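# Carry the carton around the corner onto yellow tape

## Task

Bring the carton around the corner and set it down on the area outlined in yellow tape. It must stand upright and lie wholly within the taped outline, with no part over the tape, and must not be toppled or left leaning. It only counts if the carton stays there on its own, without the robot holding it in place.

## Robot and tools

ROBOT. A Hello Robot Stretch 4: one arm only. It has an omni-wheel base, a lift riding up a mast, an arm that telescopes forward, a wrist with yaw, pitch and roll, and a two-finger gripper. It stands about 1.6 m tall, and the base rim reaches at most 0.23 m from the base origin. A loose object may occasionally get nudged by something outside the robot.

FRAMES. Base frame: origin on the floor beneath the base centre, x ahead, y to the left, z up. hand_pose is reported in this frame for a point centred between the fingers, 0.015 m back from the tips; with all wrist joints at zero its axes line up with the base frame. Treat its printed position as approximate. The odometry frame is where the base frame sat when the scene began.

execute_actions(actions, cameras). actions is a list with one action object or an empty list (empty just reports state and images). An action holds "base", "joints" or both, optionally with "pace" and "contact_limits"; or it is {"end_of_arm": "enable_torque"} by itself. Parts of one action begin together and may finish at different moments.
- base: exactly one relative command, an offset from where the base last reported itself. {"translate_m": d} drives straight, forward positive, -2 to 2 m. {"strafe_m": d} slides sideways, left positive, -2 to 2 m. {"rotate_rad": d} spins in place, counter-clockwise seen from above positive, -3.2 to 3.2 rad.
- joints: absolute targets keyed by name. lift_m 0 to 1.2; arm_m 0 to 0.55 (extension); wrist_yaw_rad -1.134 to 4.276 (0 ahead, positive turns left, 3.14 tucked back, above 3.4 the arm may block it); wrist_pitch_rad -1.117 to 4.259 (0 level, 1.57 pointing down); wrist_roll_rad -1.117 to 4.259 (0 puts both fingers level; positive turns the gripper clockwise viewed from behind); gripper_m 0 to 0.08, the finger gap. Done tolerances: lift and arm ±0.004, yaw and roll ±0.02, pitch ±0.05, gripper ±0.002. Joint targets beyond range get clipped and reported; any other bad value or unknown key rejects the whole call with no motion.
- pace: "slow", "default", "fast" or "max"; base speeds about 0.1/0.3/0.4/0.6 m/s and 1/2/3/4 rad/s, reduced when the lift is high (down to 0.3 m/s and 1 rad/s at 1.2 m).
- contact_limits: {"arm_m": value}, 0 (gentlest) to 0.75 (firmest), default 0.5; the arm halts on contact beyond it.
- cameras: list from head_camera, head_left_camera, head_right_camera, wrist_camera, all; omitted/null/["all"] gives every image, [] none. The pictures line gives image order.
A joint or base omitted from an action may still be driving toward an earlier target. If a result reports a stop, later movement, wait and finished_scene calls in that same reply are skipped.

wait(seconds): 0 to 10 s, commands nothing, returns state and images.
zoom_image(camera, region): enlarges [x0, y0, x1, y1] pixels (at most 504x504, origin top-left) of that camera's latest full image.
finished_scene(scene): ends the current scene by number, irreversibly; the carton must already sit correctly and stay put. The result gives the next task.

CAMERAS. head_camera looks forward and down from the mast top (turn the base to look elsewhere). head_left_camera and head_right_camera are fisheyes beside it, angled more steeply, showing base and arm. wrist_camera looks along the fingers, tips near the bottom of its image. Calibration lines give K, distortion and T_world_to_cam from the base frame; expect small errors, larger for the wrist camera with the arm out.

RESULT LINES. lidar_m: 12 distances in m, 30-degree sectors starting straight ahead and going counter-clockwise (4th left, 7th behind, 10th right); "-" means nothing seen or nearer than 0.25 m. It sees from about 0.15 m up, misses glass, thin legs and much behind. wrist_depth_mm: 7x7 grid of median depths, 100 to 2000 mm, robot body included. base_odometry counts wheel rotation, so slip reads as motion; if turned_by_wheels and turned_by_imu differ by over ~0.1 rad, the base likely hit or slipped and heading is off by roughly their difference. base_tilt in degrees (forward/right positive, ~1.5 degree fixed bias). base_status/joint_status: "done"; "off_target" (stopped short, may still push); "contact_stop_at_<key>" (blocked; that part goes slack until moved again, a slack lift may sink); "limit_stop_at_<name>", including tilt (lean over 6 degrees: lift, arm, wheels go slack) and own_body (self-collision guard, can occur with pitch below -0.2 and roll below -0.4 or above 4); "torque_fault" (wrist or gripper motor went limp; send enable_torque). on_its_own lists things not commanded this call; its "held at" is a target. motor_effort: percent of max, bracket is the peak, with fixed bias and noise; wheel positive means turning right.

GRIPPING. Close to a gap below the carton's width; once fingers touch, they aim only slightly further. While squeezing, gripper_m reads above the command and its effort leaves 0; "off_target" after closing means something is held. Effort staying beyond ~50 causes a fault and a possible drop.

CAUTIONS. To unfold at the start, send lift_m 0.4 with wrist_yaw_rad 0. Avoid driving or turning with over 1 kg held and arm_m above 0.2, especially at fast paces; avoid steady pushes with the gripper high. Don't press the gripper into things during base or arm moves. Avoid drops, slips, slams and hard pushes; lower the carton gently upright fully inside the tape, release, and back away. Fewer, quicker robot motions are better.

Each tool is called after "Request:" by a JSON object that holds its "fn" and its "kwargs", one argument or row to a line.

## Session

Request:
{"fn": "execute_actions", "kwargs": {
  "actions": []
}}

Scene clock: 0.00 s.
base_odometry: x=+0.000 y=+0.000 heading=+0.000 (m, m, rad; odometry frame)
turned_by_wheels: +0.000 (rad since the last result)
turned_by_imu: +0.000 (rad since the last result)
base_tilt: forward=+0.3 right=-0.5 (deg)
lidar_m: 0.55 0.76 1.76 1.28 0.94 0.88 0.82 0.58 0.53 0.56 0.55 0.51
base_status: not commanded
joint_positions: lift_m=+0.231 arm_m=-0.001 wrist_yaw_rad=+3.236 wrist_pitch_rad=-0.017 wrist_roll_rad=+0.002 gripper_m=+0.040
joint_status: not commanded
motor_effort: lift_m=+20 arm_m=+0 wrist_yaw_rad=+0 wrist_pitch_rad=-7 wrist_roll_rad=-1 gripper_m=+1 wheel_0=+0 wheel_1=+0 wheel_2=+0 (%)
hand_pose: x=-0.0496 y=+0.0669 z=+0.4130 quat_wxyz=(-0.047, +0.008, +0.001, +0.999) (m; base frame)
wrist_depth_mm: - - 135 1118 991 878 809 / - - 135 1098 991 878 809 / - 110 134 1098 991 866 788 / - 128 151 1118 976 866 788 / 209 699 931 1138 976 866 788 / 216 723 904 1098 960 866 778 / 211 - 133 1060 107 820 778
pictures: head_camera, head_left_camera, head_right_camera, wrist_camera
Images, in order (width x height): head_camera 420x560, head_left_camera 420x672, head_right_camera 420x672, wrist_camera 616x392.

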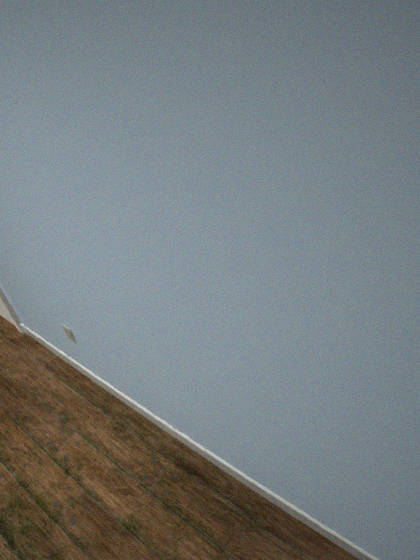

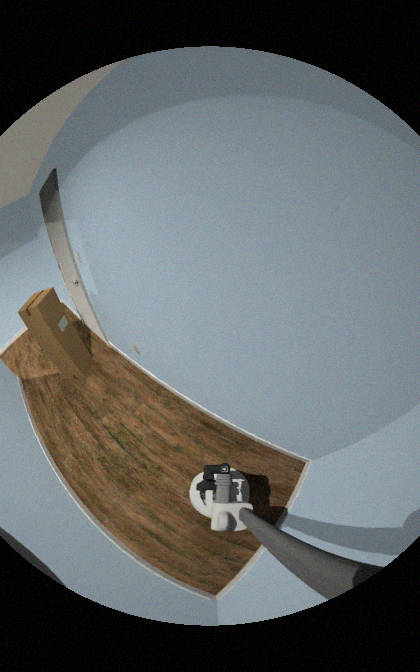

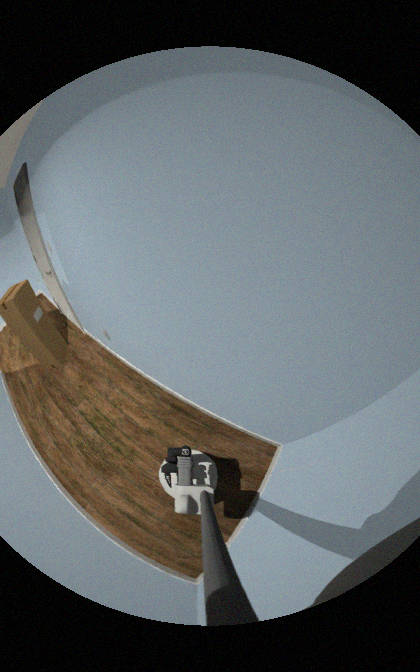

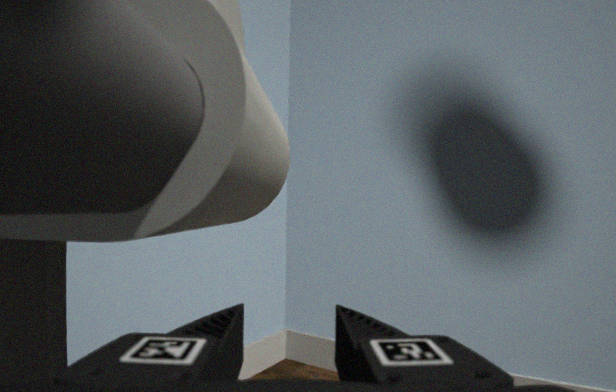

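Request:
{"fn": "execute_actions", "kwargs": {
  "actions": [
    {"base": {"rotate_rad": 1.1}}
  ]
}}

Scene clock: 5.63 s.
base_odometry: x=+0.000 y=+0.000 heading=+1.100 (m, m, rad; odometry frame)
turned_by_wheels: +1.100 (rad since the last result)
turned_by_imu: +1.106 (rad since the last result)
base_tilt: forward=+0.2 right=-0.4 (deg)
lidar_m: 1.79 1.24 0.91 0.87 0.74 0.56 0.53 0.57 0.52 0.52 0.54 0.80
base_status: done
joint_positions: lift_m=+0.231 arm_m=-0.001 wrist_yaw_rad=+3.236 wrist_pitch_rad=-0.017 wrist_roll_rad=+0.002 gripper_m=+0.040
joint_status: not commanded
motor_effort: lift_m=+20(20) arm_m=-1(1) wrist_yaw_rad=-1(2) wrist_pitch_rad=-9(8) wrist_roll_rad=-1(1) gripper_m=+1(1) wheel_0=+0(6) wheel_1=+0(7) wheel_2=+0(8) (%)
hand_pose: x=-0.0496 y=+0.0669 z=+0.4130 quat_wxyz=(-0.047, +0.008, +0.001, +0.999) (m; base frame)
wrist_depth_mm: - - 136 668 661 647 634 / - - 134 661 654 640 627 / - 110 134 668 661 634 634 / - 128 151 654 647 640 621 / 209 676 676 661 640 634 621 / 217 683 676 661 647 640 621 / 211 - 133 661 107 621 615
pictures: head_camera, head_left_camera, head_right_camera, wrist_camera
camera_calibration (this result's frames):
wrist_camera: T_world_to_cam=[[-0.0439863, 0.999031, 0.0017136, -0.0791705], [-0.0419435, -0.000132973, -0.99912, 0.473502], [-0.998151, -0.0440194, 0.0419087, 0.084651], [0, 0, 0, 1]] pos_world=[0.100872, 0.082883, 0.469674]
Images, in order (width x height): head_camera 420x560, head_left_camera 420x672, head_right_camera 420x672, wrist_camera 616x392.

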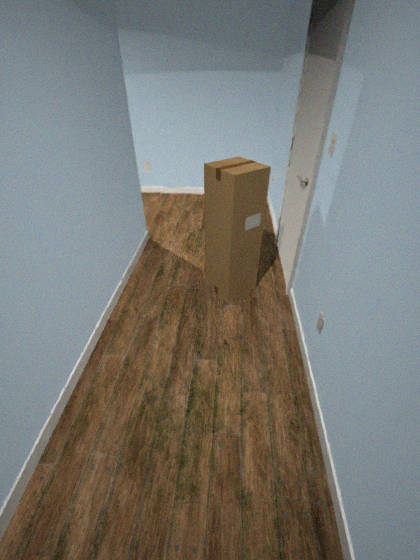

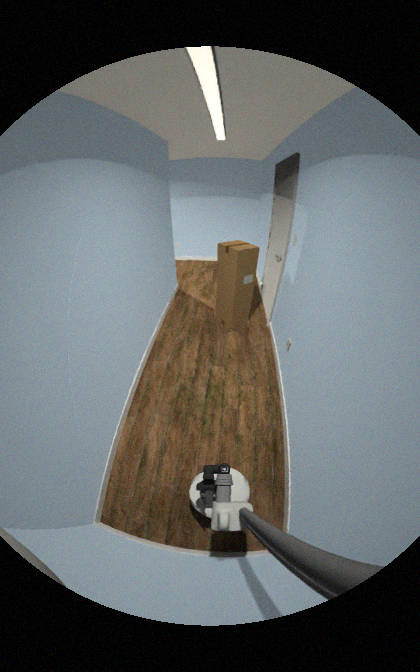

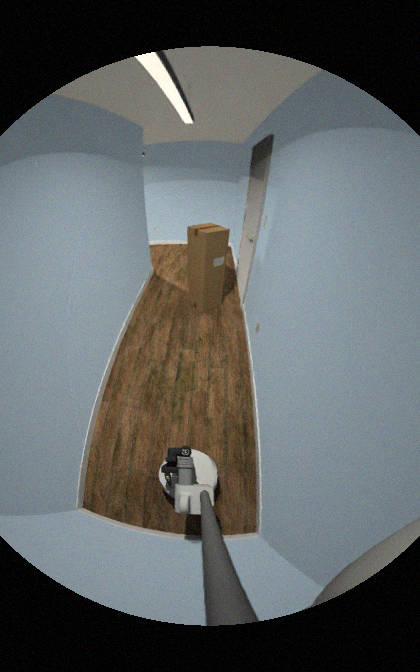

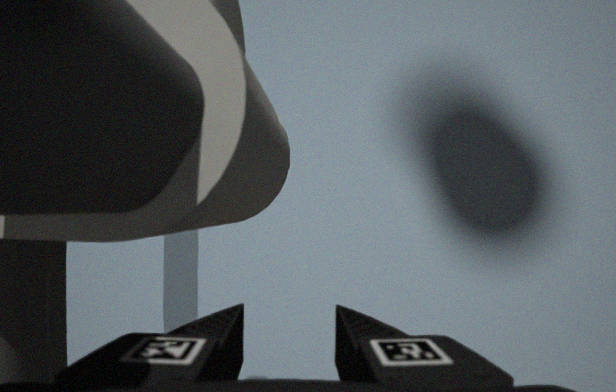

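Request:
{"fn": "zoom_image", "kwargs": {
  "camera": "head_camera",
  "region": [120, 130, 340, 330]
}}

Region (120, 130, 340, 330) of head_camera's 420x560 image, scaled by 2.291, with more detail than that image has; it fills the top 458 rows of this view, and the rest is white.

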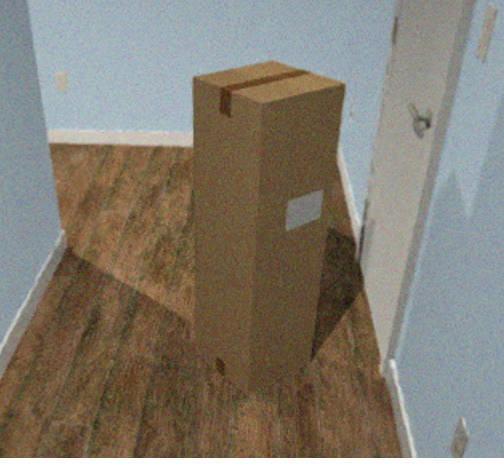

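Request:
{"fn": "execute_actions", "kwargs": {
  "actions": [
    {"base": {"translate_m": 1.1}, "pace": "fast"}
  ]
}}

Request:
{"fn": "execute_actions", "kwargs": {
  "actions": [
    {"base": {"strafe_m": -0.2}}
  ]
}}

Scene clock: 68.07 s.
base_odometry: x=+0.499 y=+0.980 heading=+1.100 (m, m, rad; odometry frame)
turned_by_wheels: +0.000 (rad since the last result)
turned_by_imu: -0.001 (rad since the last result)
base_tilt: forward=+0.4 right=-0.2 (deg)
lidar_m: 0.67 1.19 0.84 0.84 0.91 1.28 1.64 0.81 0.60 0.54 0.61 0.81
base_status: done
joint_positions: lift_m=+0.231 arm_m=-0.001 wrist_yaw_rad=+3.236 wrist_pitch_rad=-0.017 wrist_roll_rad=+0.002 gripper_m=+0.040
joint_status: not commanded
motor_effort: lift_m=+20(20) arm_m=-1(1) wrist_yaw_rad=-2(2) wrist_pitch_rad=-8(8) wrist_roll_rad=-1(1) gripper_m=+1(1) wheel_0=+0(8) wheel_1=+1(8) wheel_2=+1(14) (%)
hand_pose: x=-0.0496 y=+0.0669 z=+0.4130 quat_wxyz=(-0.047, +0.008, +0.001, +0.999) (m; base frame)
wrist_depth_mm: - - 136 1808 1756 1708 1281 / - - 135 1708 1808 1661 1308 / - 110 134 1808 1708 1661 1308 / - 128 151 1756 1756 1618 1308 / 209 1118 1808 1756 1661 1708 1281 / 216 1182 1618 1708 1756 1661 1281 / 211 - 133 1078 107 1182 1138
pictures: head_camera, head_left_camera, head_right_camera, wrist_camera
camera_calibration (this result's frames):
wrist_camera: T_world_to_cam=[[-0.0440084, 0.99903, 0.00171375, -0.0791668], [-0.0419433, -0.000133747, -0.99912, 0.473502], [-0.99815, -0.0440416, 0.0419085, 0.0846509], [0, 0, 0, 1]] pos_world=[0.100871, 0.0828815, 0.469674]
Images, in order (width x height): head_camera 420x560, head_left_camera 420x672, head_right_camera 420x672, wrist_camera 616x392.

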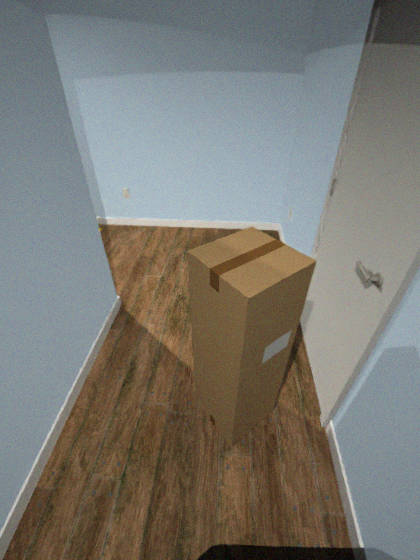

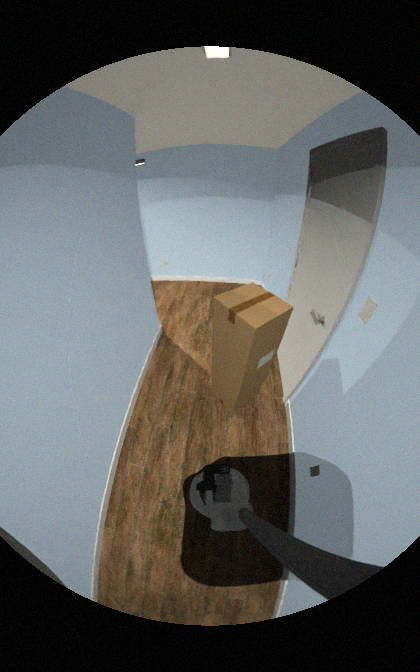

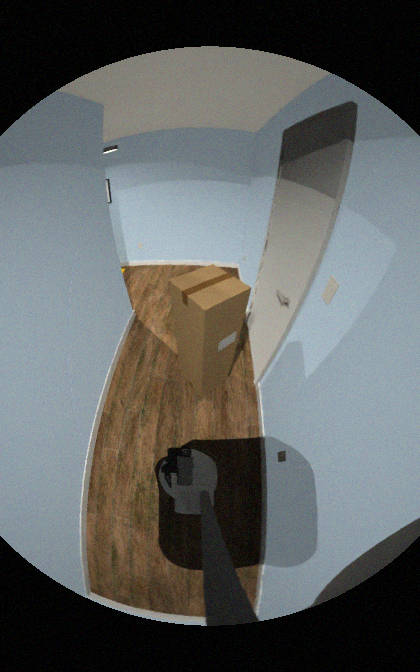

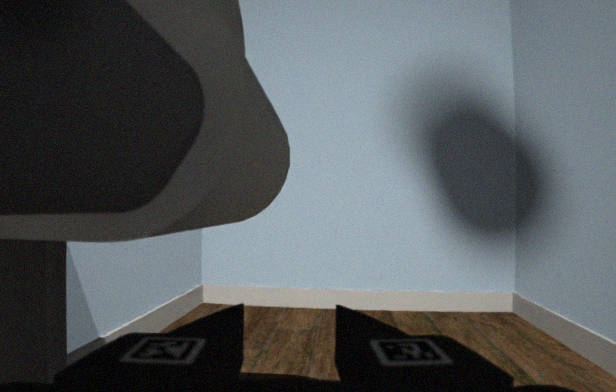

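Scene clock: 70.00 s.
base_odometry: x=+0.677 y=+0.890 heading=+1.100 (m, m, rad; odometry frame)
turned_by_wheels: +0.000 (rad since the last result)
turned_by_imu: -0.001 (rad since the last result)
base_tilt: forward=+0.2 right=-0.3 (deg)
lidar_m: 0.68 0.83 1.09 1.05 1.09 1.57 1.33 0.51 0.38 0.36 0.38 0.56
base_status: done
joint_positions: lift_m=+0.231 arm_m=-0.001 wrist_yaw_rad=+3.236 wrist_pitch_rad=-0.017 wrist_roll_rad=+0.002 gripper_m=+0.040
joint_status: not commanded
motor_effort: lift_m=+20(21) arm_m=-1(0) wrist_yaw_rad=-1(4) wrist_pitch_rad=-8(9) wrist_roll_rad=-1(1) gripper_m=+1(1) wheel_0=-1(8) wheel_1=+1(9) wheel_2=+0(4) (%)
hand_pose: x=-0.0496 y=+0.0669 z=+0.4130 quat_wxyz=(-0.047, +0.008, +0.001, +0.999) (m; base frame)
wrist_depth_mm: - - 136 1808 1708 1708 1618 / - - 135 1808 1756 1708 1661 / - 110 134 1756 1708 1708 1661 / - 128 151 1756 1756 1708 1661 / 211 788 1464 1808 1708 1756 1661 / 216 831 1308 1756 1708 1708 1537 / 211 - 133 1078 107 1160 1160
pictures: head_camera, head_left_camera, head_right_camera, wrist_camera
camera_calibration (this result's frames):
wrist_camera: T_world_to_cam=[[-0.0440127, 0.99903, 0.00171363, -0.079166], [-0.0419433, -0.00013405, -0.99912, 0.473502], [-0.99815, -0.0440458, 0.0419085, 0.0846509], [0, 0, 0, 1]] pos_world=[0.10087, 0.0828812, 0.469674]
Images, in order (width x height): head_camera 420x560, head_left_camera 420x672, head_right_camera 420x672, wrist_camera 616x392.

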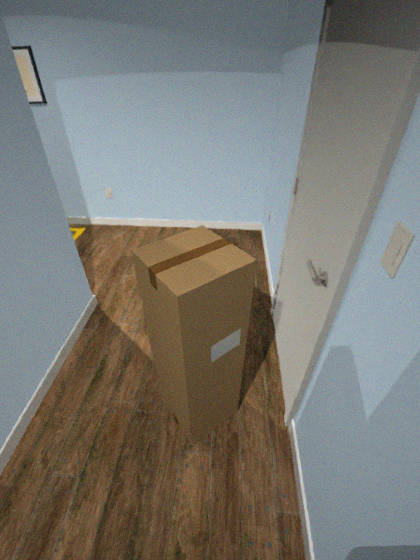

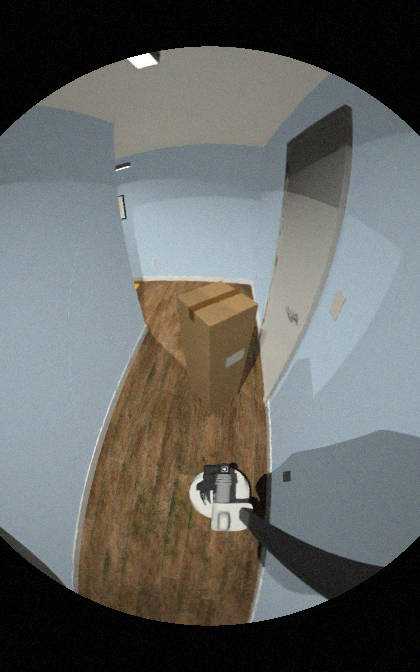

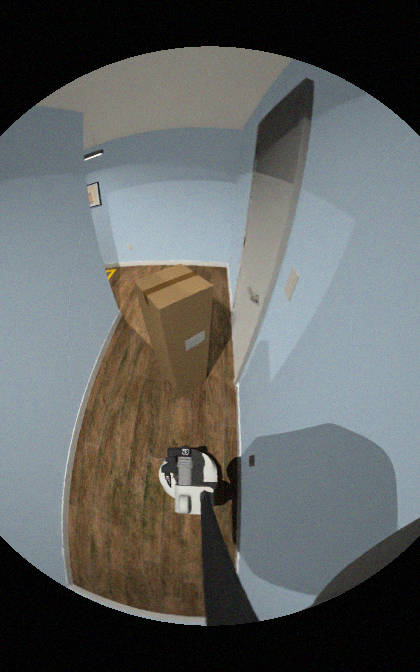

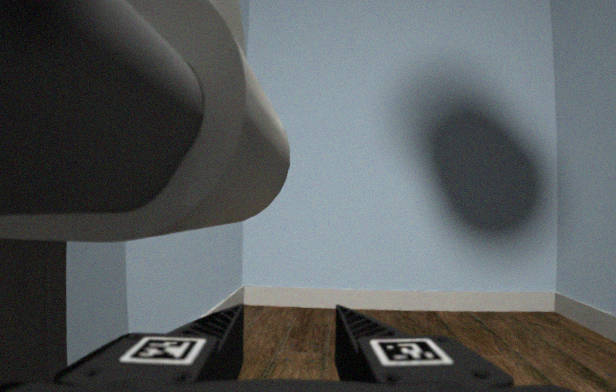

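Request:
{"fn": "execute_actions", "kwargs": {
  "actions": [
    {"base": {"translate_m": 0.44}}
  ],
  "cameras": ["head_camera", "head_left_camera"]
}}

Request:
{"fn": "execute_actions", "kwargs": {
  "actions": [
    {"base": {"translate_m": 0.15}, "pace": "slow"}
  ],
  "cameras": ["head_camera", "head_left_camera"]
}}

Scene clock: 88.40 s.
base_odometry: x=+0.877 y=+1.282 heading=+1.100 (m, m, rad; odometry frame)
turned_by_wheels: +0.000 (rad since the last result)
turned_by_imu: -0.001 (rad since the last result)
base_tilt: forward=+0.3 right=-0.4 (deg)
lidar_m: 0.27 0.25 1.08 1.02 1.10 1.52 1.35 0.56 0.39 0.38 0.40 0.44
base_status: done
joint_positions: lift_m=+0.231 arm_m=-0.001 wrist_yaw_rad=+3.236 wrist_pitch_rad=-0.017 wrist_roll_rad=+0.002 gripper_m=+0.040
joint_status: not commanded
motor_effort: lift_m=+20(20) arm_m=-1(1) wrist_yaw_rad=-3(2) wrist_pitch_rad=-7(9) wrist_roll_rad=-1(1) gripper_m=+1(2) wheel_0=+0(5) wheel_1=+2(6) wheel_2=+1(9) (%)
hand_pose: x=-0.0496 y=+0.0669 z=+0.4130 quat_wxyz=(-0.047, +0.008, +0.001, +0.999) (m; base frame)
wrist_depth_mm: - - 136 - - - 1576 / - - 135 - - - 1618 / - 110 134 - - - 1618 / - 128 151 - - - 1618 / 210 820 1537 - - - 1576 / 217 866 1366 1708 1756 1708 1499 / 212 - 133 1098 107 1182 1160
pictures: head_camera, head_left_camera
Images, in order (width x height): head_camera 420x560, head_left_camera 420x672.

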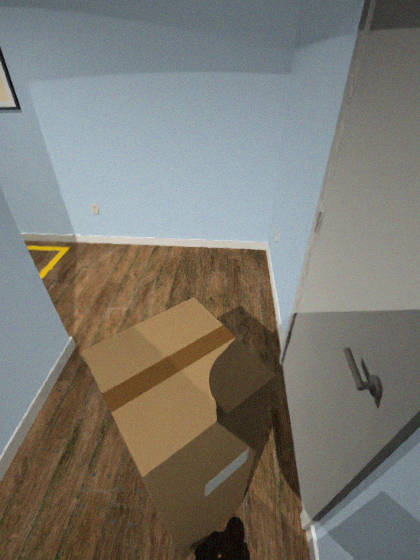

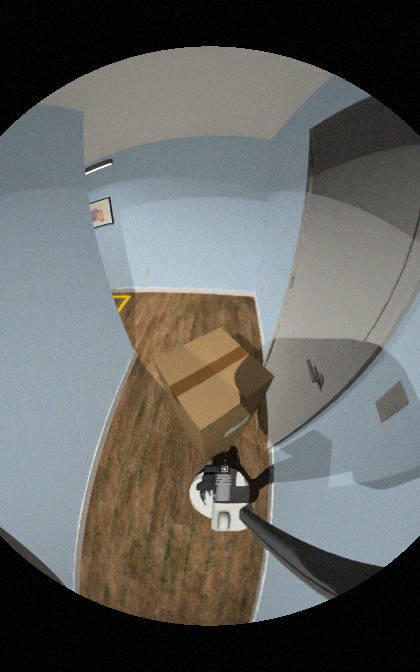

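Scene clock: 91.17 s.
base_odometry: x=+0.944 y=+1.415 heading=+1.101 (m, m, rad; odometry frame)
turned_by_wheels: +0.001 (rad since the last result)
turned_by_imu: +0.045 (rad since the last result)
base_tilt: forward=+0.1 right=-0.5 (deg)
lidar_m: 0.25 0.25 1.04 1.01 1.10 1.59 1.24 0.54 0.41 0.39 0.43 0.27
base_status: done
joint_positions: lift_m=+0.231 arm_m=-0.001 wrist_yaw_rad=+3.260 wrist_pitch_rad=-0.016 wrist_roll_rad=+0.002 gripper_m=+0.040
joint_status: not commanded
on_its_own: wrist_yaw_rad is at rest, and its effort (-69) is outside its rest range (-13 to +13)
motor_effort: lift_m=+20(20) arm_m=+1(1) wrist_yaw_rad=-69(90) wrist_pitch_rad=-9(10) wrist_roll_rad=-1(1) gripper_m=+2(0) wheel_0=+13(14) wheel_1=+16(24) wheel_2=-16(20) (%)
hand_pose: x=-0.0513 y=+0.0618 z=+0.4129 quat_wxyz=(-0.059, +0.008, +0.001, +0.998) (m; base frame)
wrist_depth_mm: - - 134 - - - 1808 / - - 133 - - - 1756 / - 106 132 - - - 1756 / - 122 135 - - - 1808 / 201 768 1308 - - - 1756 / 211 809 1205 1708 1808 1756 1618 / 204 - 133 1098 107 1182 1138
pictures: head_camera, head_left_camera
Images, in order (width x height): head_camera 420x560, head_left_camera 420x672.

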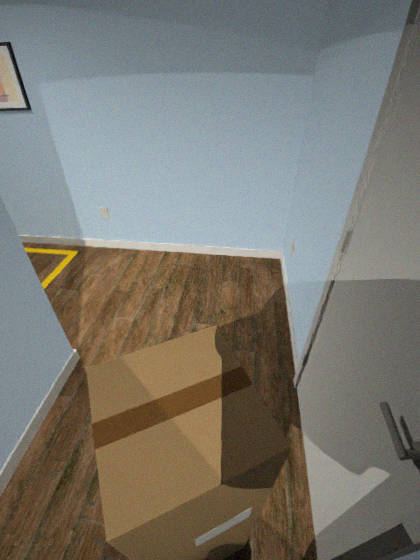

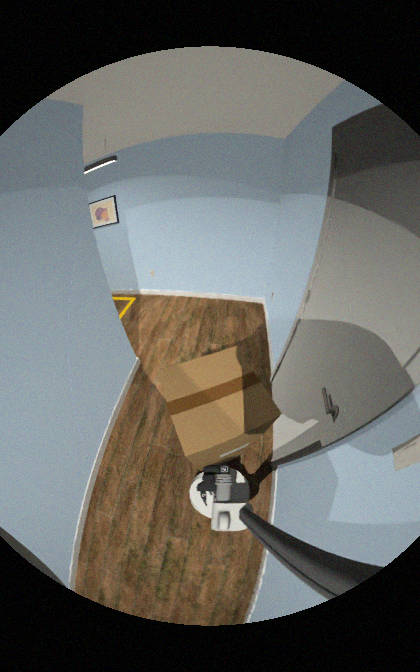

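Request:
{"fn": "execute_actions", "kwargs": {
  "actions": [
    {"base": {"translate_m": -0.12}, "joints": {"lift_m": 1.02, "wrist_yaw_rad": 3.236}, "pace": "fast"}
  ]
}}

Scene clock: 120.20 s.
base_odometry: x=+0.890 y=+1.308 heading=+1.101 (m, m, rad; odometry frame)
turned_by_wheels: +0.000 (rad since the last result)
turned_by_imu: -0.002 (rad since the last result)
base_tilt: forward=+0.3 right=-0.4 (deg)
lidar_m: 0.31 0.28 1.03 1.01 1.10 1.60 1.23 0.53 0.41 0.38 0.43 0.40
base_status: done
joint_positions: lift_m=+1.020 arm_m=-0.001 wrist_yaw_rad=+3.236 wrist_pitch_rad=-0.017 wrist_roll_rad=+0.002 gripper_m=+0.040
joint_status: all done
motor_effort: lift_m=+24(27) arm_m=+1(1) wrist_yaw_rad=-3(68) wrist_pitch_rad=-9(8) wrist_roll_rad=-1(1) gripper_m=+1(1) wheel_0=+0(11) wheel_1=+1(12) wheel_2=-2(13) (%)
hand_pose: x=-0.0498 y=+0.0670 z=+1.2015 quat_wxyz=(-0.047, +0.008, +0.001, +0.999) (m; base frame)
wrist_depth_mm: - - 136 - - - 1756 / - - 134 - - - 1756 / - 110 134 - - - 1756 / - 128 150 - - - 1756 / 211 778 1366 - - - 1708 / 216 831 1255 - - - 1708 / 213 - 133 - 107 - 1661
pictures: head_camera, head_left_camera, head_right_camera, wrist_camera
camera_calibration (this result's frames):
wrist_camera: T_world_to_cam=[[-0.0436352, 0.999046, 0.00170829, -0.0805827], [-0.0420497, -0.000128188, -0.999116, 1.26128], [-0.998162, -0.0436685, 0.0420151, 0.0513081], [0, 0, 0, 1]] pos_world=[0.100734, 0.082908, 1.25815]
Images, in order (width x height): head_camera 420x560, head_left_camera 420x672, head_right_camera 420x672, wrist_camera 616x392.

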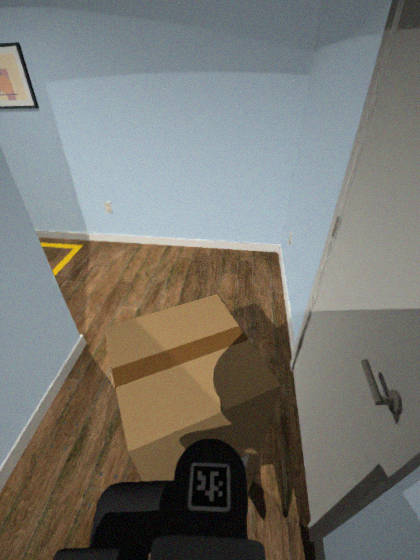

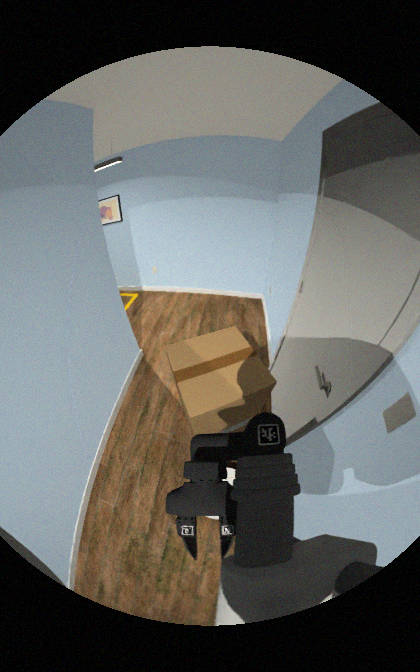

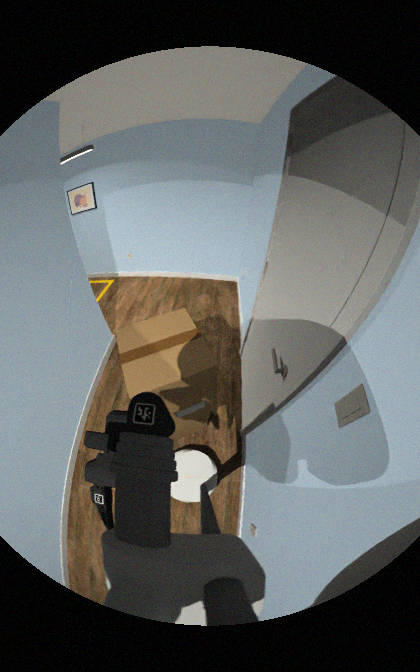

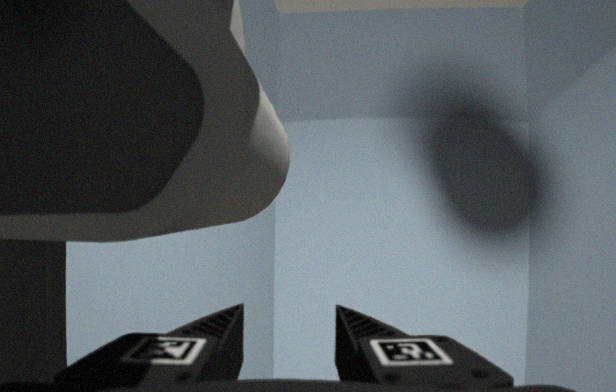

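Request:
{"fn": "execute_actions", "kwargs": {
  "actions": [
    {"base": {"translate_m": 0.35}, "pace": "slow"}
  ],
  "cameras": ["head_camera", "head_right_camera"]
}}

Scene clock: 163.67 s.
base_odometry: x=+1.048 y=+1.619 heading=+1.102 (m, m, rad; odometry frame)
turned_by_wheels: +0.001 (rad since the last result)
turned_by_imu: +0.004 (rad since the last result)
base_tilt: forward=+0.3 right=-0.5 (deg)
lidar_m: 0.25 0.25 0.25 0.98 1.04 1.55 1.32 0.57 0.44 0.38 0.38 0.66
base_status: done
joint_positions: lift_m=+1.020 arm_m=-0.001 wrist_yaw_rad=+3.236 wrist_pitch_rad=-0.017 wrist_roll_rad=+0.002 gripper_m=+0.040
joint_status: not commanded
motor_effort: lift_m=+24(24) arm_m=+1(1) wrist_yaw_rad=-2(0) wrist_pitch_rad=-10(9) wrist_roll_rad=-1(1) gripper_m=+0(0) wheel_0=+14(19) wheel_1=+18(22) wheel_2=-19(34) (%)
hand_pose: x=-0.0498 y=+0.0670 z=+1.2015 quat_wxyz=(-0.047, +0.008, +0.001, +0.999) (m; base frame)
wrist_depth_mm: - - 135 - - - 1661 / - - 134 - - - 1756 / - 110 134 - - - 1708 / - 128 151 - - - 1708 / 210 820 1430 - - - 1661 / 217 866 1336 - - - 1708 / 211 - 133 - 107 - 1661
pictures: head_camera, head_right_camera
Images, in order (width x height): head_camera 420x560, head_right_camera 420x672.

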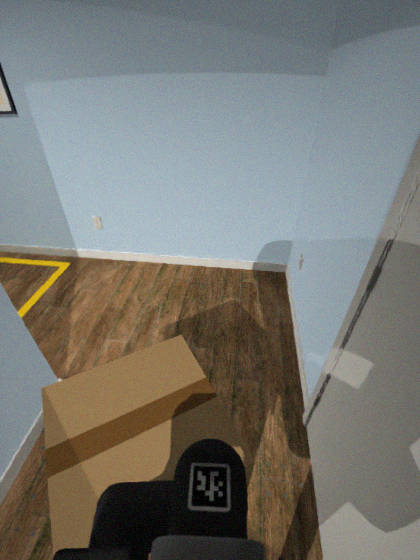

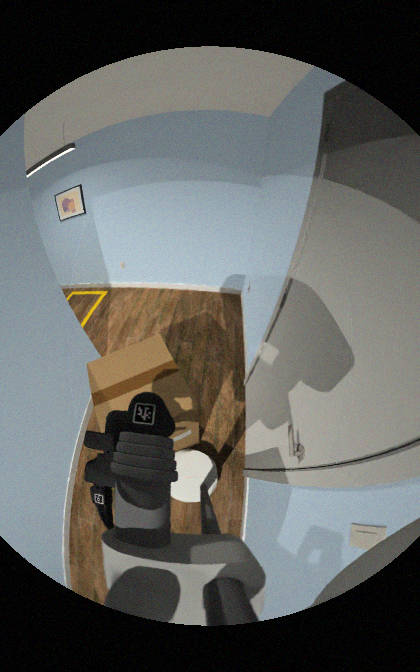

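Request:
{"fn": "execute_actions", "kwargs": {
  "actions": [
    {"base": {"translate_m": -0.03}}
  ],
  "cameras": []
}}

Request:
{"fn": "execute_actions", "kwargs": {
  "actions": [
    {"base": {"rotate_rad": 0.47}}
  ],
  "cameras": ["head_camera", "head_right_camera"]
}}

Scene clock: 247.13 s.
base_odometry: x=+1.034 y=+1.592 heading=+1.102 (m, m, rad; odometry frame)
turned_by_wheels: +0.000 (rad since the last result)
turned_by_imu: -0.001 (rad since the last result)
base_tilt: forward=+0.3 right=-0.4 (deg)
lidar_m: 0.25 0.25 0.25 0.98 1.07 1.56 1.27 0.56 0.43 0.40 0.41 0.62
base_status: done
joint_positions: lift_m=+1.020 arm_m=-0.001 wrist_yaw_rad=+3.236 wrist_pitch_rad=-0.017 wrist_roll_rad=+0.002 gripper_m=+0.040
joint_status: not commanded
motor_effort: lift_m=+24(24) arm_m=+0(1) wrist_yaw_rad=-3(0) wrist_pitch_rad=-6(10) wrist_roll_rad=-1(1) gripper_m=+1(1) wheel_0=+0(13) wheel_1=-1(15) wheel_2=+0(19) (%)
hand_pose: x=-0.0498 y=+0.0670 z=+1.2015 quat_wxyz=(-0.047, +0.008, +0.001, +0.999) (m; base frame)
wrist_depth_mm: - - 135 - - - 1756 / - - 134 - - - 1708 / - 110 134 - - - 1708 / - 128 151 - - - 1708 / 209 820 1430 - - - 1708 / 217 878 1336 - - - 1708 / 211 - 133 - 107 - 1618
pictures: none
No camera images: the call's "cameras" was empty. Leave "cameras" out to get every camera's image.

Scene clock: 248.53 s.
base_odometry: x=+1.034 y=+1.592 heading=+1.572 (m, m, rad; odometry frame)
turned_by_wheels: +0.470 (rad since the last result)
turned_by_imu: +0.472 (rad since the last result)
base_tilt: forward=+0.3 right=-0.4 (deg)
lidar_m: 0.25 0.25 0.98 1.04 1.46 1.55 0.61 0.43 0.40 0.39 0.60 0.25
base_status: done
joint_positions: lift_m=+1.020 arm_m=-0.001 wrist_yaw_rad=+3.236 wrist_pitch_rad=-0.017 wrist_roll_rad=+0.002 gripper_m=+0.040
joint_status: not commanded
motor_effort: lift_m=+24(24) arm_m=+1(0) wrist_yaw_rad=-2(4) wrist_pitch_rad=-9(9) wrist_roll_rad=-2(1) gripper_m=+1(0) wheel_0=-2(7) wheel_1=-1(6) wheel_2=-1(6) (%)
hand_pose: x=-0.0498 y=+0.0670 z=+1.2015 quat_wxyz=(-0.047, +0.008, +0.001, +0.999) (m; base frame)
wrist_depth_mm: - - 136 991 1464 - - / - - 135 960 1499 - - / - 110 134 991 1499 - - / - 128 151 976 1464 - - / 210 564 732 991 1430 - - / 217 585 715 946 1464 - - / 211 - 133 960 107 - -
pictures: head_camera, head_right_camera
Images, in order (width x height): head_camera 420x560, head_right_camera 420x672.

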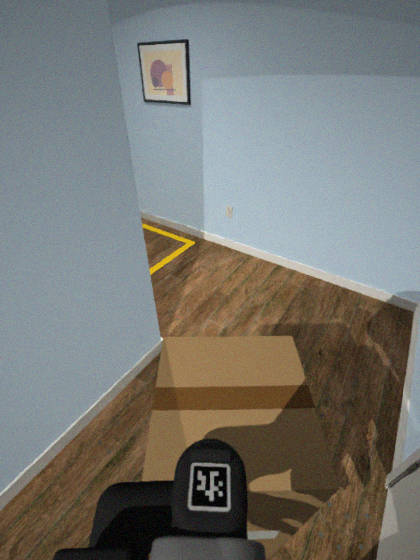

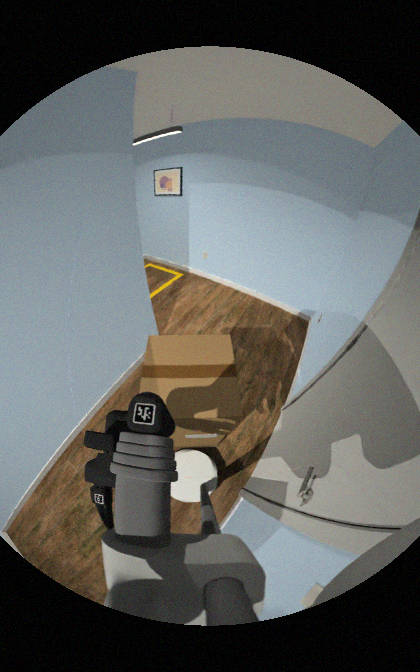

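Request:
{"fn": "execute_actions", "kwargs": {
  "actions": [
    {"base": {"strafe_m": -0.035}}
  ],
  "cameras": []
}}

Request:
{"fn": "execute_actions", "kwargs": {
  "actions": [
    {"base": {"translate_m": 0.35}, "pace": "slow"}
  ],
  "cameras": ["head_camera", "head_right_camera"]
}}

Scene clock: 256.60 s.
base_odometry: x=+1.069 y=+1.592 heading=+1.571 (m, m, rad; odometry frame)
turned_by_wheels: +0.000 (rad since the last result)
turned_by_imu: -0.001 (rad since the last result)
base_tilt: forward=+0.2 right=-0.4 (deg)
lidar_m: 0.25 0.25 1.00 1.06 1.55 1.41 0.56 0.39 0.34 0.36 0.59 0.25
base_status: done
joint_positions: lift_m=+1.020 arm_m=-0.001 wrist_yaw_rad=+3.236 wrist_pitch_rad=-0.017 wrist_roll_rad=+0.002 gripper_m=+0.040
joint_status: not commanded
motor_effort: lift_m=+24(24) arm_m=+1(1) wrist_yaw_rad=-2(1) wrist_pitch_rad=-7(6) wrist_roll_rad=-1(1) gripper_m=+0(1) wheel_0=-1(6) wheel_1=-1(9) wheel_2=+0(1) (%)
hand_pose: x=-0.0498 y=+0.0670 z=+1.2015 quat_wxyz=(-0.047, +0.008, +0.001, +0.999) (m; base frame)
wrist_depth_mm: - - 136 931 1366 - - / - - 134 946 1397 - - / - 110 134 931 1397 - - / - 128 151 946 1366 - - / 209 539 699 931 1366 - - / 218 554 676 891 1397 - - / 212 - 133 878 107 - -
pictures: none
No camera images: the call's "cameras" was empty. Leave "cameras" out to get every camera's image.

Scene clock: 261.40 s.
base_odometry: x=+1.069 y=+1.941 heading=+1.571 (m, m, rad; odometry frame)
turned_by_wheels: +0.000 (rad since the last result)
turned_by_imu: +0.048 (rad since the last result)
base_tilt: forward=+0.1 right=-0.3 (deg)
lidar_m: 0.25 0.25 0.81 0.90 1.28 1.79 0.80 0.57 0.53 0.62 0.96 0.25
base_status: done
joint_positions: lift_m=+1.020 arm_m=-0.001 wrist_yaw_rad=+3.236 wrist_pitch_rad=-0.017 wrist_roll_rad=+0.002 gripper_m=+0.040
joint_status: not commanded
motor_effort: lift_m=+24(25) arm_m=+0(0) wrist_yaw_rad=-3(3) wrist_pitch_rad=-7(8) wrist_roll_rad=-1(1) gripper_m=+1(1) wheel_0=+12(31) wheel_1=+10(25) wheel_2=-21(33) (%)
hand_pose: x=-0.0498 y=+0.0670 z=+1.2015 quat_wxyz=(-0.047, +0.008, +0.001, +0.999) (m; base frame)
wrist_depth_mm: - - 136 1160 1756 - - / - - 134 1205 1708 - - / - 110 134 1205 1708 - - / - 128 151 1182 1708 - - / 210 723 931 1229 1661 - - / 217 750 878 1138 1661 - - / 211 - 133 1160 107 - -
pictures: head_camera, head_right_camera
Images, in order (width x height): head_camera 420x560, head_right_camera 420x672.

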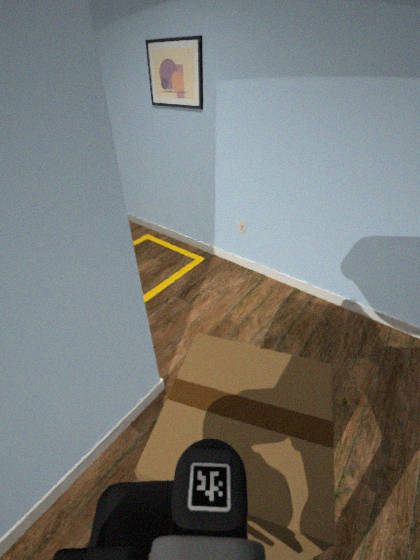

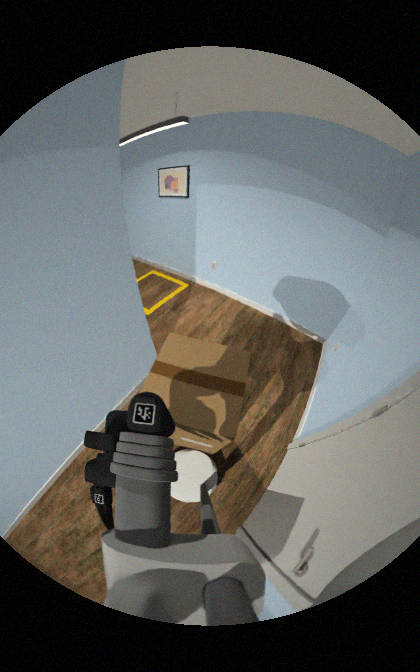

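Request:
{"fn": "zoom_image", "kwargs": {
  "camera": "head_camera",
  "region": [100, 190, 260, 330]
}}

Region (100, 190, 260, 330) of head_camera's 420x560 image, scaled by 3.150, with more detail than that image has; it fills the top 441 rows of this view, and the rest is white.

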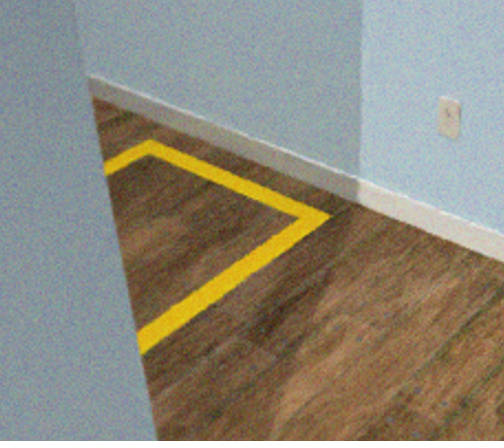

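Request:
{"fn": "execute_actions", "kwargs": {
  "actions": [
    {"base": {"translate_m": 0.15}, "pace": "slow"}
  ],
  "cameras": ["head_camera", "head_right_camera"]
}}

Scene clock: 329.83 s.
base_odometry: x=+1.069 y=+2.090 heading=+1.571 (m, m, rad; odometry frame)
turned_by_wheels: +0.000 (rad since the last result)
turned_by_imu: -0.002 (rad since the last result)
base_tilt: forward=+0.2 right=-0.5 (deg)
lidar_m: 0.25 0.25 0.73 0.79 1.16 2.09 0.90 0.63 0.65 0.71 1.07 0.25
base_status: done
joint_positions: lift_m=+1.020 arm_m=-0.001 wrist_yaw_rad=+3.236 wrist_pitch_rad=-0.017 wrist_roll_rad=+0.002 gripper_m=+0.040
joint_status: not commanded
motor_effort: lift_m=+24(24) arm_m=+1(1) wrist_yaw_rad=-1(3) wrist_pitch_rad=-7(9) wrist_roll_rad=-1(1) gripper_m=+1(0) wheel_0=+12(15) wheel_1=+8(13) wheel_2=-23(28) (%)
hand_pose: x=-0.0498 y=+0.0670 z=+1.2015 quat_wxyz=(-0.047, +0.008, +0.001, +0.999) (m; base frame)
wrist_depth_mm: - - 135 1336 1863 - - / - - 134 1336 1863 - - / - 110 134 1336 1921 - - / - 128 151 1336 1921 - - / 209 778 1025 1336 1921 - - / 217 842 991 1229 1921 - - / 211 - 133 1255 107 - -
pictures: head_camera, head_right_camera
Images, in order (width x height): head_camera 420x560, head_right_camera 420x672.

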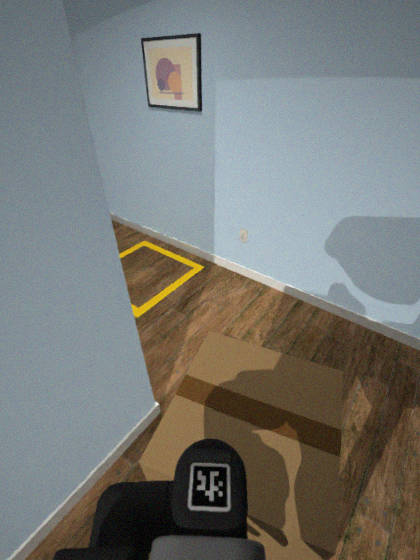

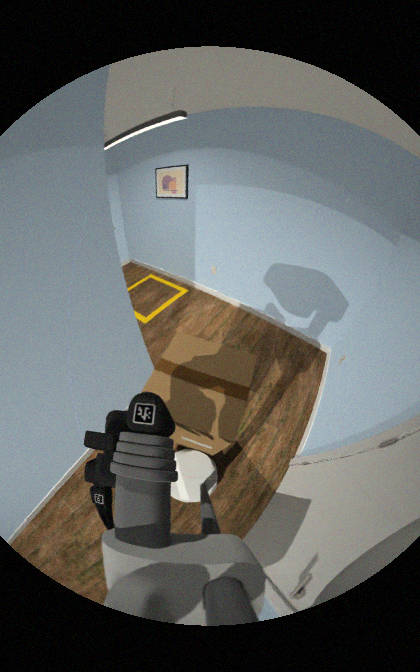

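Request:
{"fn": "zoom_image", "kwargs": {
  "camera": "head_camera",
  "region": [90, 200, 250, 340]
}}

Region (90, 200, 250, 340) of head_camera's 420x560 image, scaled by 3.150, with more detail than that image has; it fills the top 441 rows of this view, and the rest is white.

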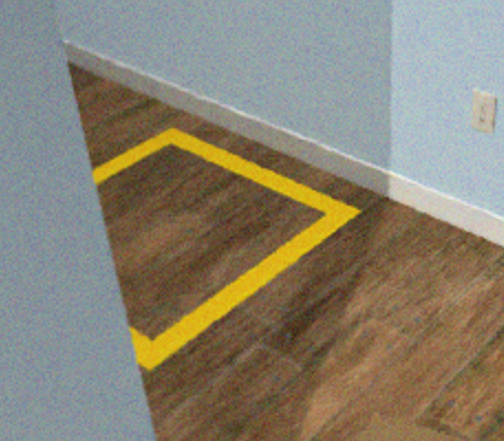

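Request:
{"fn": "execute_actions", "kwargs": {
  "actions": [
    {"base": {"translate_m": 0.3}, "pace": "slow"}
  ],
  "cameras": ["head_camera", "head_right_camera"]
}}

Scene clock: 369.33 s.
base_odometry: x=+1.069 y=+2.390 heading=+1.570 (m, m, rad; odometry frame)
turned_by_wheels: -0.001 (rad since the last result)
turned_by_imu: -0.004 (rad since the last result)
base_tilt: forward=+0.1 right=-0.5 (deg)
lidar_m: 0.25 0.26 0.55 0.61 0.91 2.69 1.13 0.84 0.81 0.91 0.25 0.25
base_status: done
joint_positions: lift_m=+1.020 arm_m=-0.001 wrist_yaw_rad=+3.236 wrist_pitch_rad=-0.017 wrist_roll_rad=+0.002 gripper_m=+0.040
joint_status: not commanded
motor_effort: lift_m=+24(24) arm_m=+1(0) wrist_yaw_rad=+0(1) wrist_pitch_rad=-9(9) wrist_roll_rad=-1(1) gripper_m=+0(1) wheel_0=+7(13) wheel_1=+8(11) wheel_2=-24(31) (%)
hand_pose: x=-0.0498 y=+0.0670 z=+1.2015 quat_wxyz=(-0.047, +0.008, +0.001, +0.999) (m; base frame)
wrist_depth_mm: - - 135 1618 - - - / - - 134 1618 - - - / - 110 134 1576 - - - / - 128 150 1618 - - - / 210 960 1229 1576 - - - / 217 976 1205 1537 - - - / 211 - 133 1576 107 - -
pictures: head_camera, head_right_camera
Images, in order (width x height): head_camera 420x560, head_right_camera 420x672.

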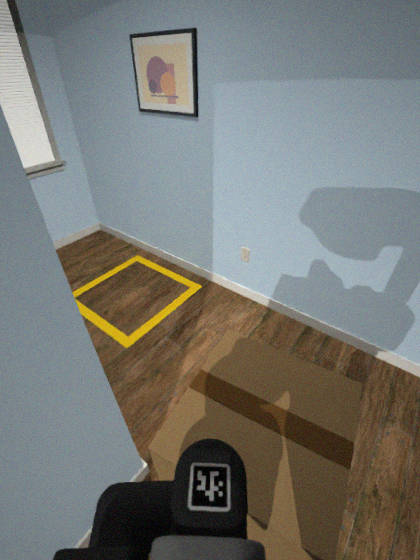

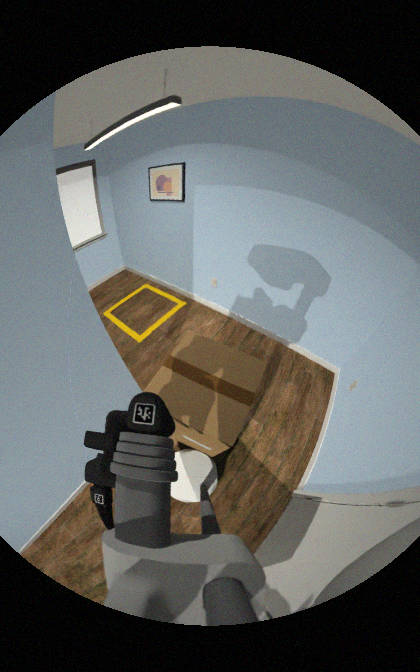

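Request:
{"fn": "zoom_image", "kwargs": {
  "camera": "head_camera",
  "region": [60, 240, 400, 560]
}}

Region (60, 240, 400, 560) of head_camera's 420x560 image, scaled by 1.482, with more detail than that image has; it fills the top 474 rows of this view, and the rest is white.

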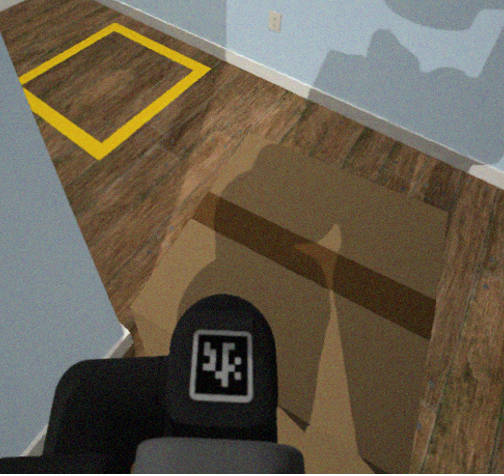

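Request:
{"fn": "execute_actions", "kwargs": {
  "actions": [
    {"base": {"translate_m": -0.03}}
  ],
  "cameras": []
}}

Request:
{"fn": "execute_actions", "kwargs": {
  "actions": [
    {"base": {"rotate_rad": -0.43}}
  ],
  "cameras": []
}}

Request:
{"fn": "execute_actions", "kwargs": {
  "actions": [
    {"base": {"strafe_m": 0.085}}
  ],
  "cameras": ["head_camera", "head_right_camera"]
}}

Scene clock: 401.03 s.
base_odometry: x=+1.069 y=+2.360 heading=+1.570 (m, m, rad; odometry frame)
turned_by_wheels: +0.000 (rad since the last result)
turned_by_imu: -0.001 (rad since the last result)
base_tilt: forward=+0.2 right=-0.6 (deg)
lidar_m: 0.25 0.28 0.57 0.61 0.89 2.60 1.10 0.83 0.81 0.86 1.31 0.25
base_status: done
joint_positions: lift_m=+1.020 arm_m=-0.001 wrist_yaw_rad=+3.236 wrist_pitch_rad=-0.017 wrist_roll_rad=+0.002 gripper_m=+0.040
joint_status: not commanded
motor_effort: lift_m=+24(24) arm_m=+0(0) wrist_yaw_rad=-3(3) wrist_pitch_rad=-9(7) wrist_roll_rad=-1(1) gripper_m=+1(0) wheel_0=+0(6) wheel_1=+0(8) wheel_2=+0(23) (%)
hand_pose: x=-0.0498 y=+0.0670 z=+1.2015 quat_wxyz=(-0.047, +0.008, +0.001, +0.999) (m; base frame)
wrist_depth_mm: - - 136 1576 - - - / - - 134 1576 - - - / - 110 134 1576 - - - / - 128 151 1537 - - - / 211 960 1255 1576 - - - / 216 960 1205 1537 - - - / 212 - 133 1537 107 - -
pictures: none
No camera images: the call's "cameras" was empty. Leave "cameras" out to get every camera's image.

Scene clock: 402.37 s.
base_odometry: x=+1.069 y=+2.360 heading=+1.141 (m, m, rad; odometry frame)
turned_by_wheels: -0.430 (rad since the last result)
turned_by_imu: -0.433 (rad since the last result)
base_tilt: forward=+0.3 right=-0.4 (deg)
lidar_m: 0.25 0.25 0.58 0.58 0.67 1.04 2.01 1.02 0.80 0.81 0.91 0.25
base_status: done
joint_positions: lift_m=+1.020 arm_m=-0.001 wrist_yaw_rad=+3.236 wrist_pitch_rad=-0.017 wrist_roll_rad=+0.002 gripper_m=+0.040
joint_status: not commanded
motor_effort: lift_m=+24(24) arm_m=+0(0) wrist_yaw_rad=-3(3) wrist_pitch_rad=-5(9) wrist_roll_rad=-1(1) gripper_m=+0(0) wheel_0=+2(6) wheel_1=+2(7) wheel_2=+1(6) (%)
hand_pose: x=-0.0498 y=+0.0670 z=+1.2015 quat_wxyz=(-0.047, +0.008, +0.001, +0.999) (m; base frame)
wrist_depth_mm: - - 135 - - - 1078 / - - 135 - - - 1118 / - 110 134 - - - 1138 / - 128 151 - - - 1118 / 210 1281 - - - - 1098 / 217 1366 1983 - - - 1118 / 211 - 133 - 107 1576 1098
pictures: none
No camera images: the call's "cameras" was empty. Leave "cameras" out to get every camera's image.

Scene clock: 403.73 s.
base_odometry: x=+0.992 y=+2.395 heading=+1.141 (m, m, rad; odometry frame)
turned_by_wheels: +0.000 (rad since the last result)
turned_by_imu: +0.000 (rad since the last result)
base_tilt: forward=+0.2 right=-0.4 (deg)
lidar_m: 0.25 0.25 0.50 0.48 0.56 0.91 2.26 1.13 0.90 0.89 1.04 0.25
base_status: done
joint_positions: lift_m=+1.020 arm_m=-0.001 wrist_yaw_rad=+3.236 wrist_pitch_rad=-0.017 wrist_roll_rad=+0.002 gripper_m=+0.040
joint_status: not commanded
motor_effort: lift_m=+24(24) arm_m=+1(0) wrist_yaw_rad=-2(1) wrist_pitch_rad=-7(9) wrist_roll_rad=-2(1) gripper_m=+1(1) wheel_0=+0(9) wheel_1=+0(11) wheel_2=+0(1) (%)
hand_pose: x=-0.0497 y=+0.0670 z=+1.2015 quat_wxyz=(-0.047, +0.008, +0.001, +0.999) (m; base frame)
wrist_depth_mm: - - 135 - - 1756 960 / - - 134 - - 1756 917 / - 110 134 - - 1808 931 / - 128 151 - - 1863 931 / 210 1397 - - - 1756 931 / 216 1537 - - - 1708 904 / 211 - 133 - 107 1336 946
pictures: head_camera, head_right_camera
Images, in order (width x height): head_camera 420x560, head_right_camera 420x672.

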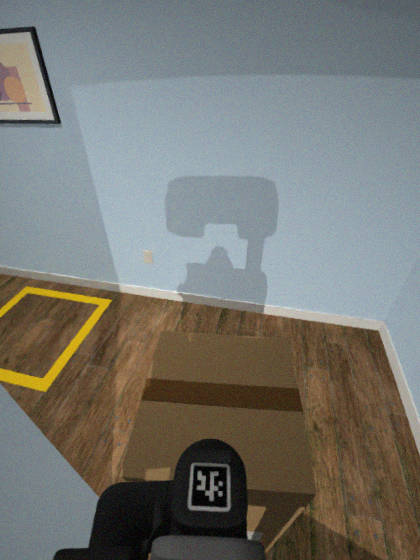

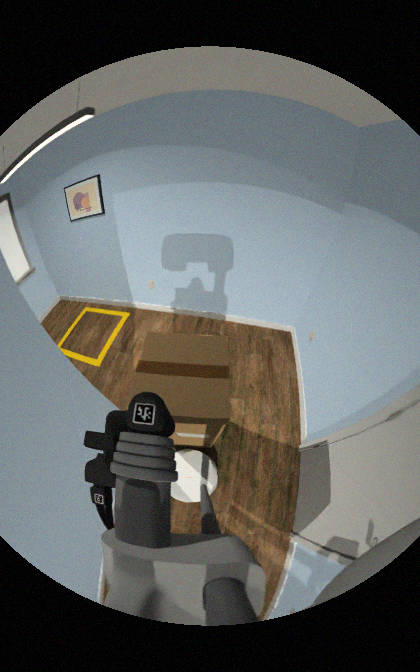

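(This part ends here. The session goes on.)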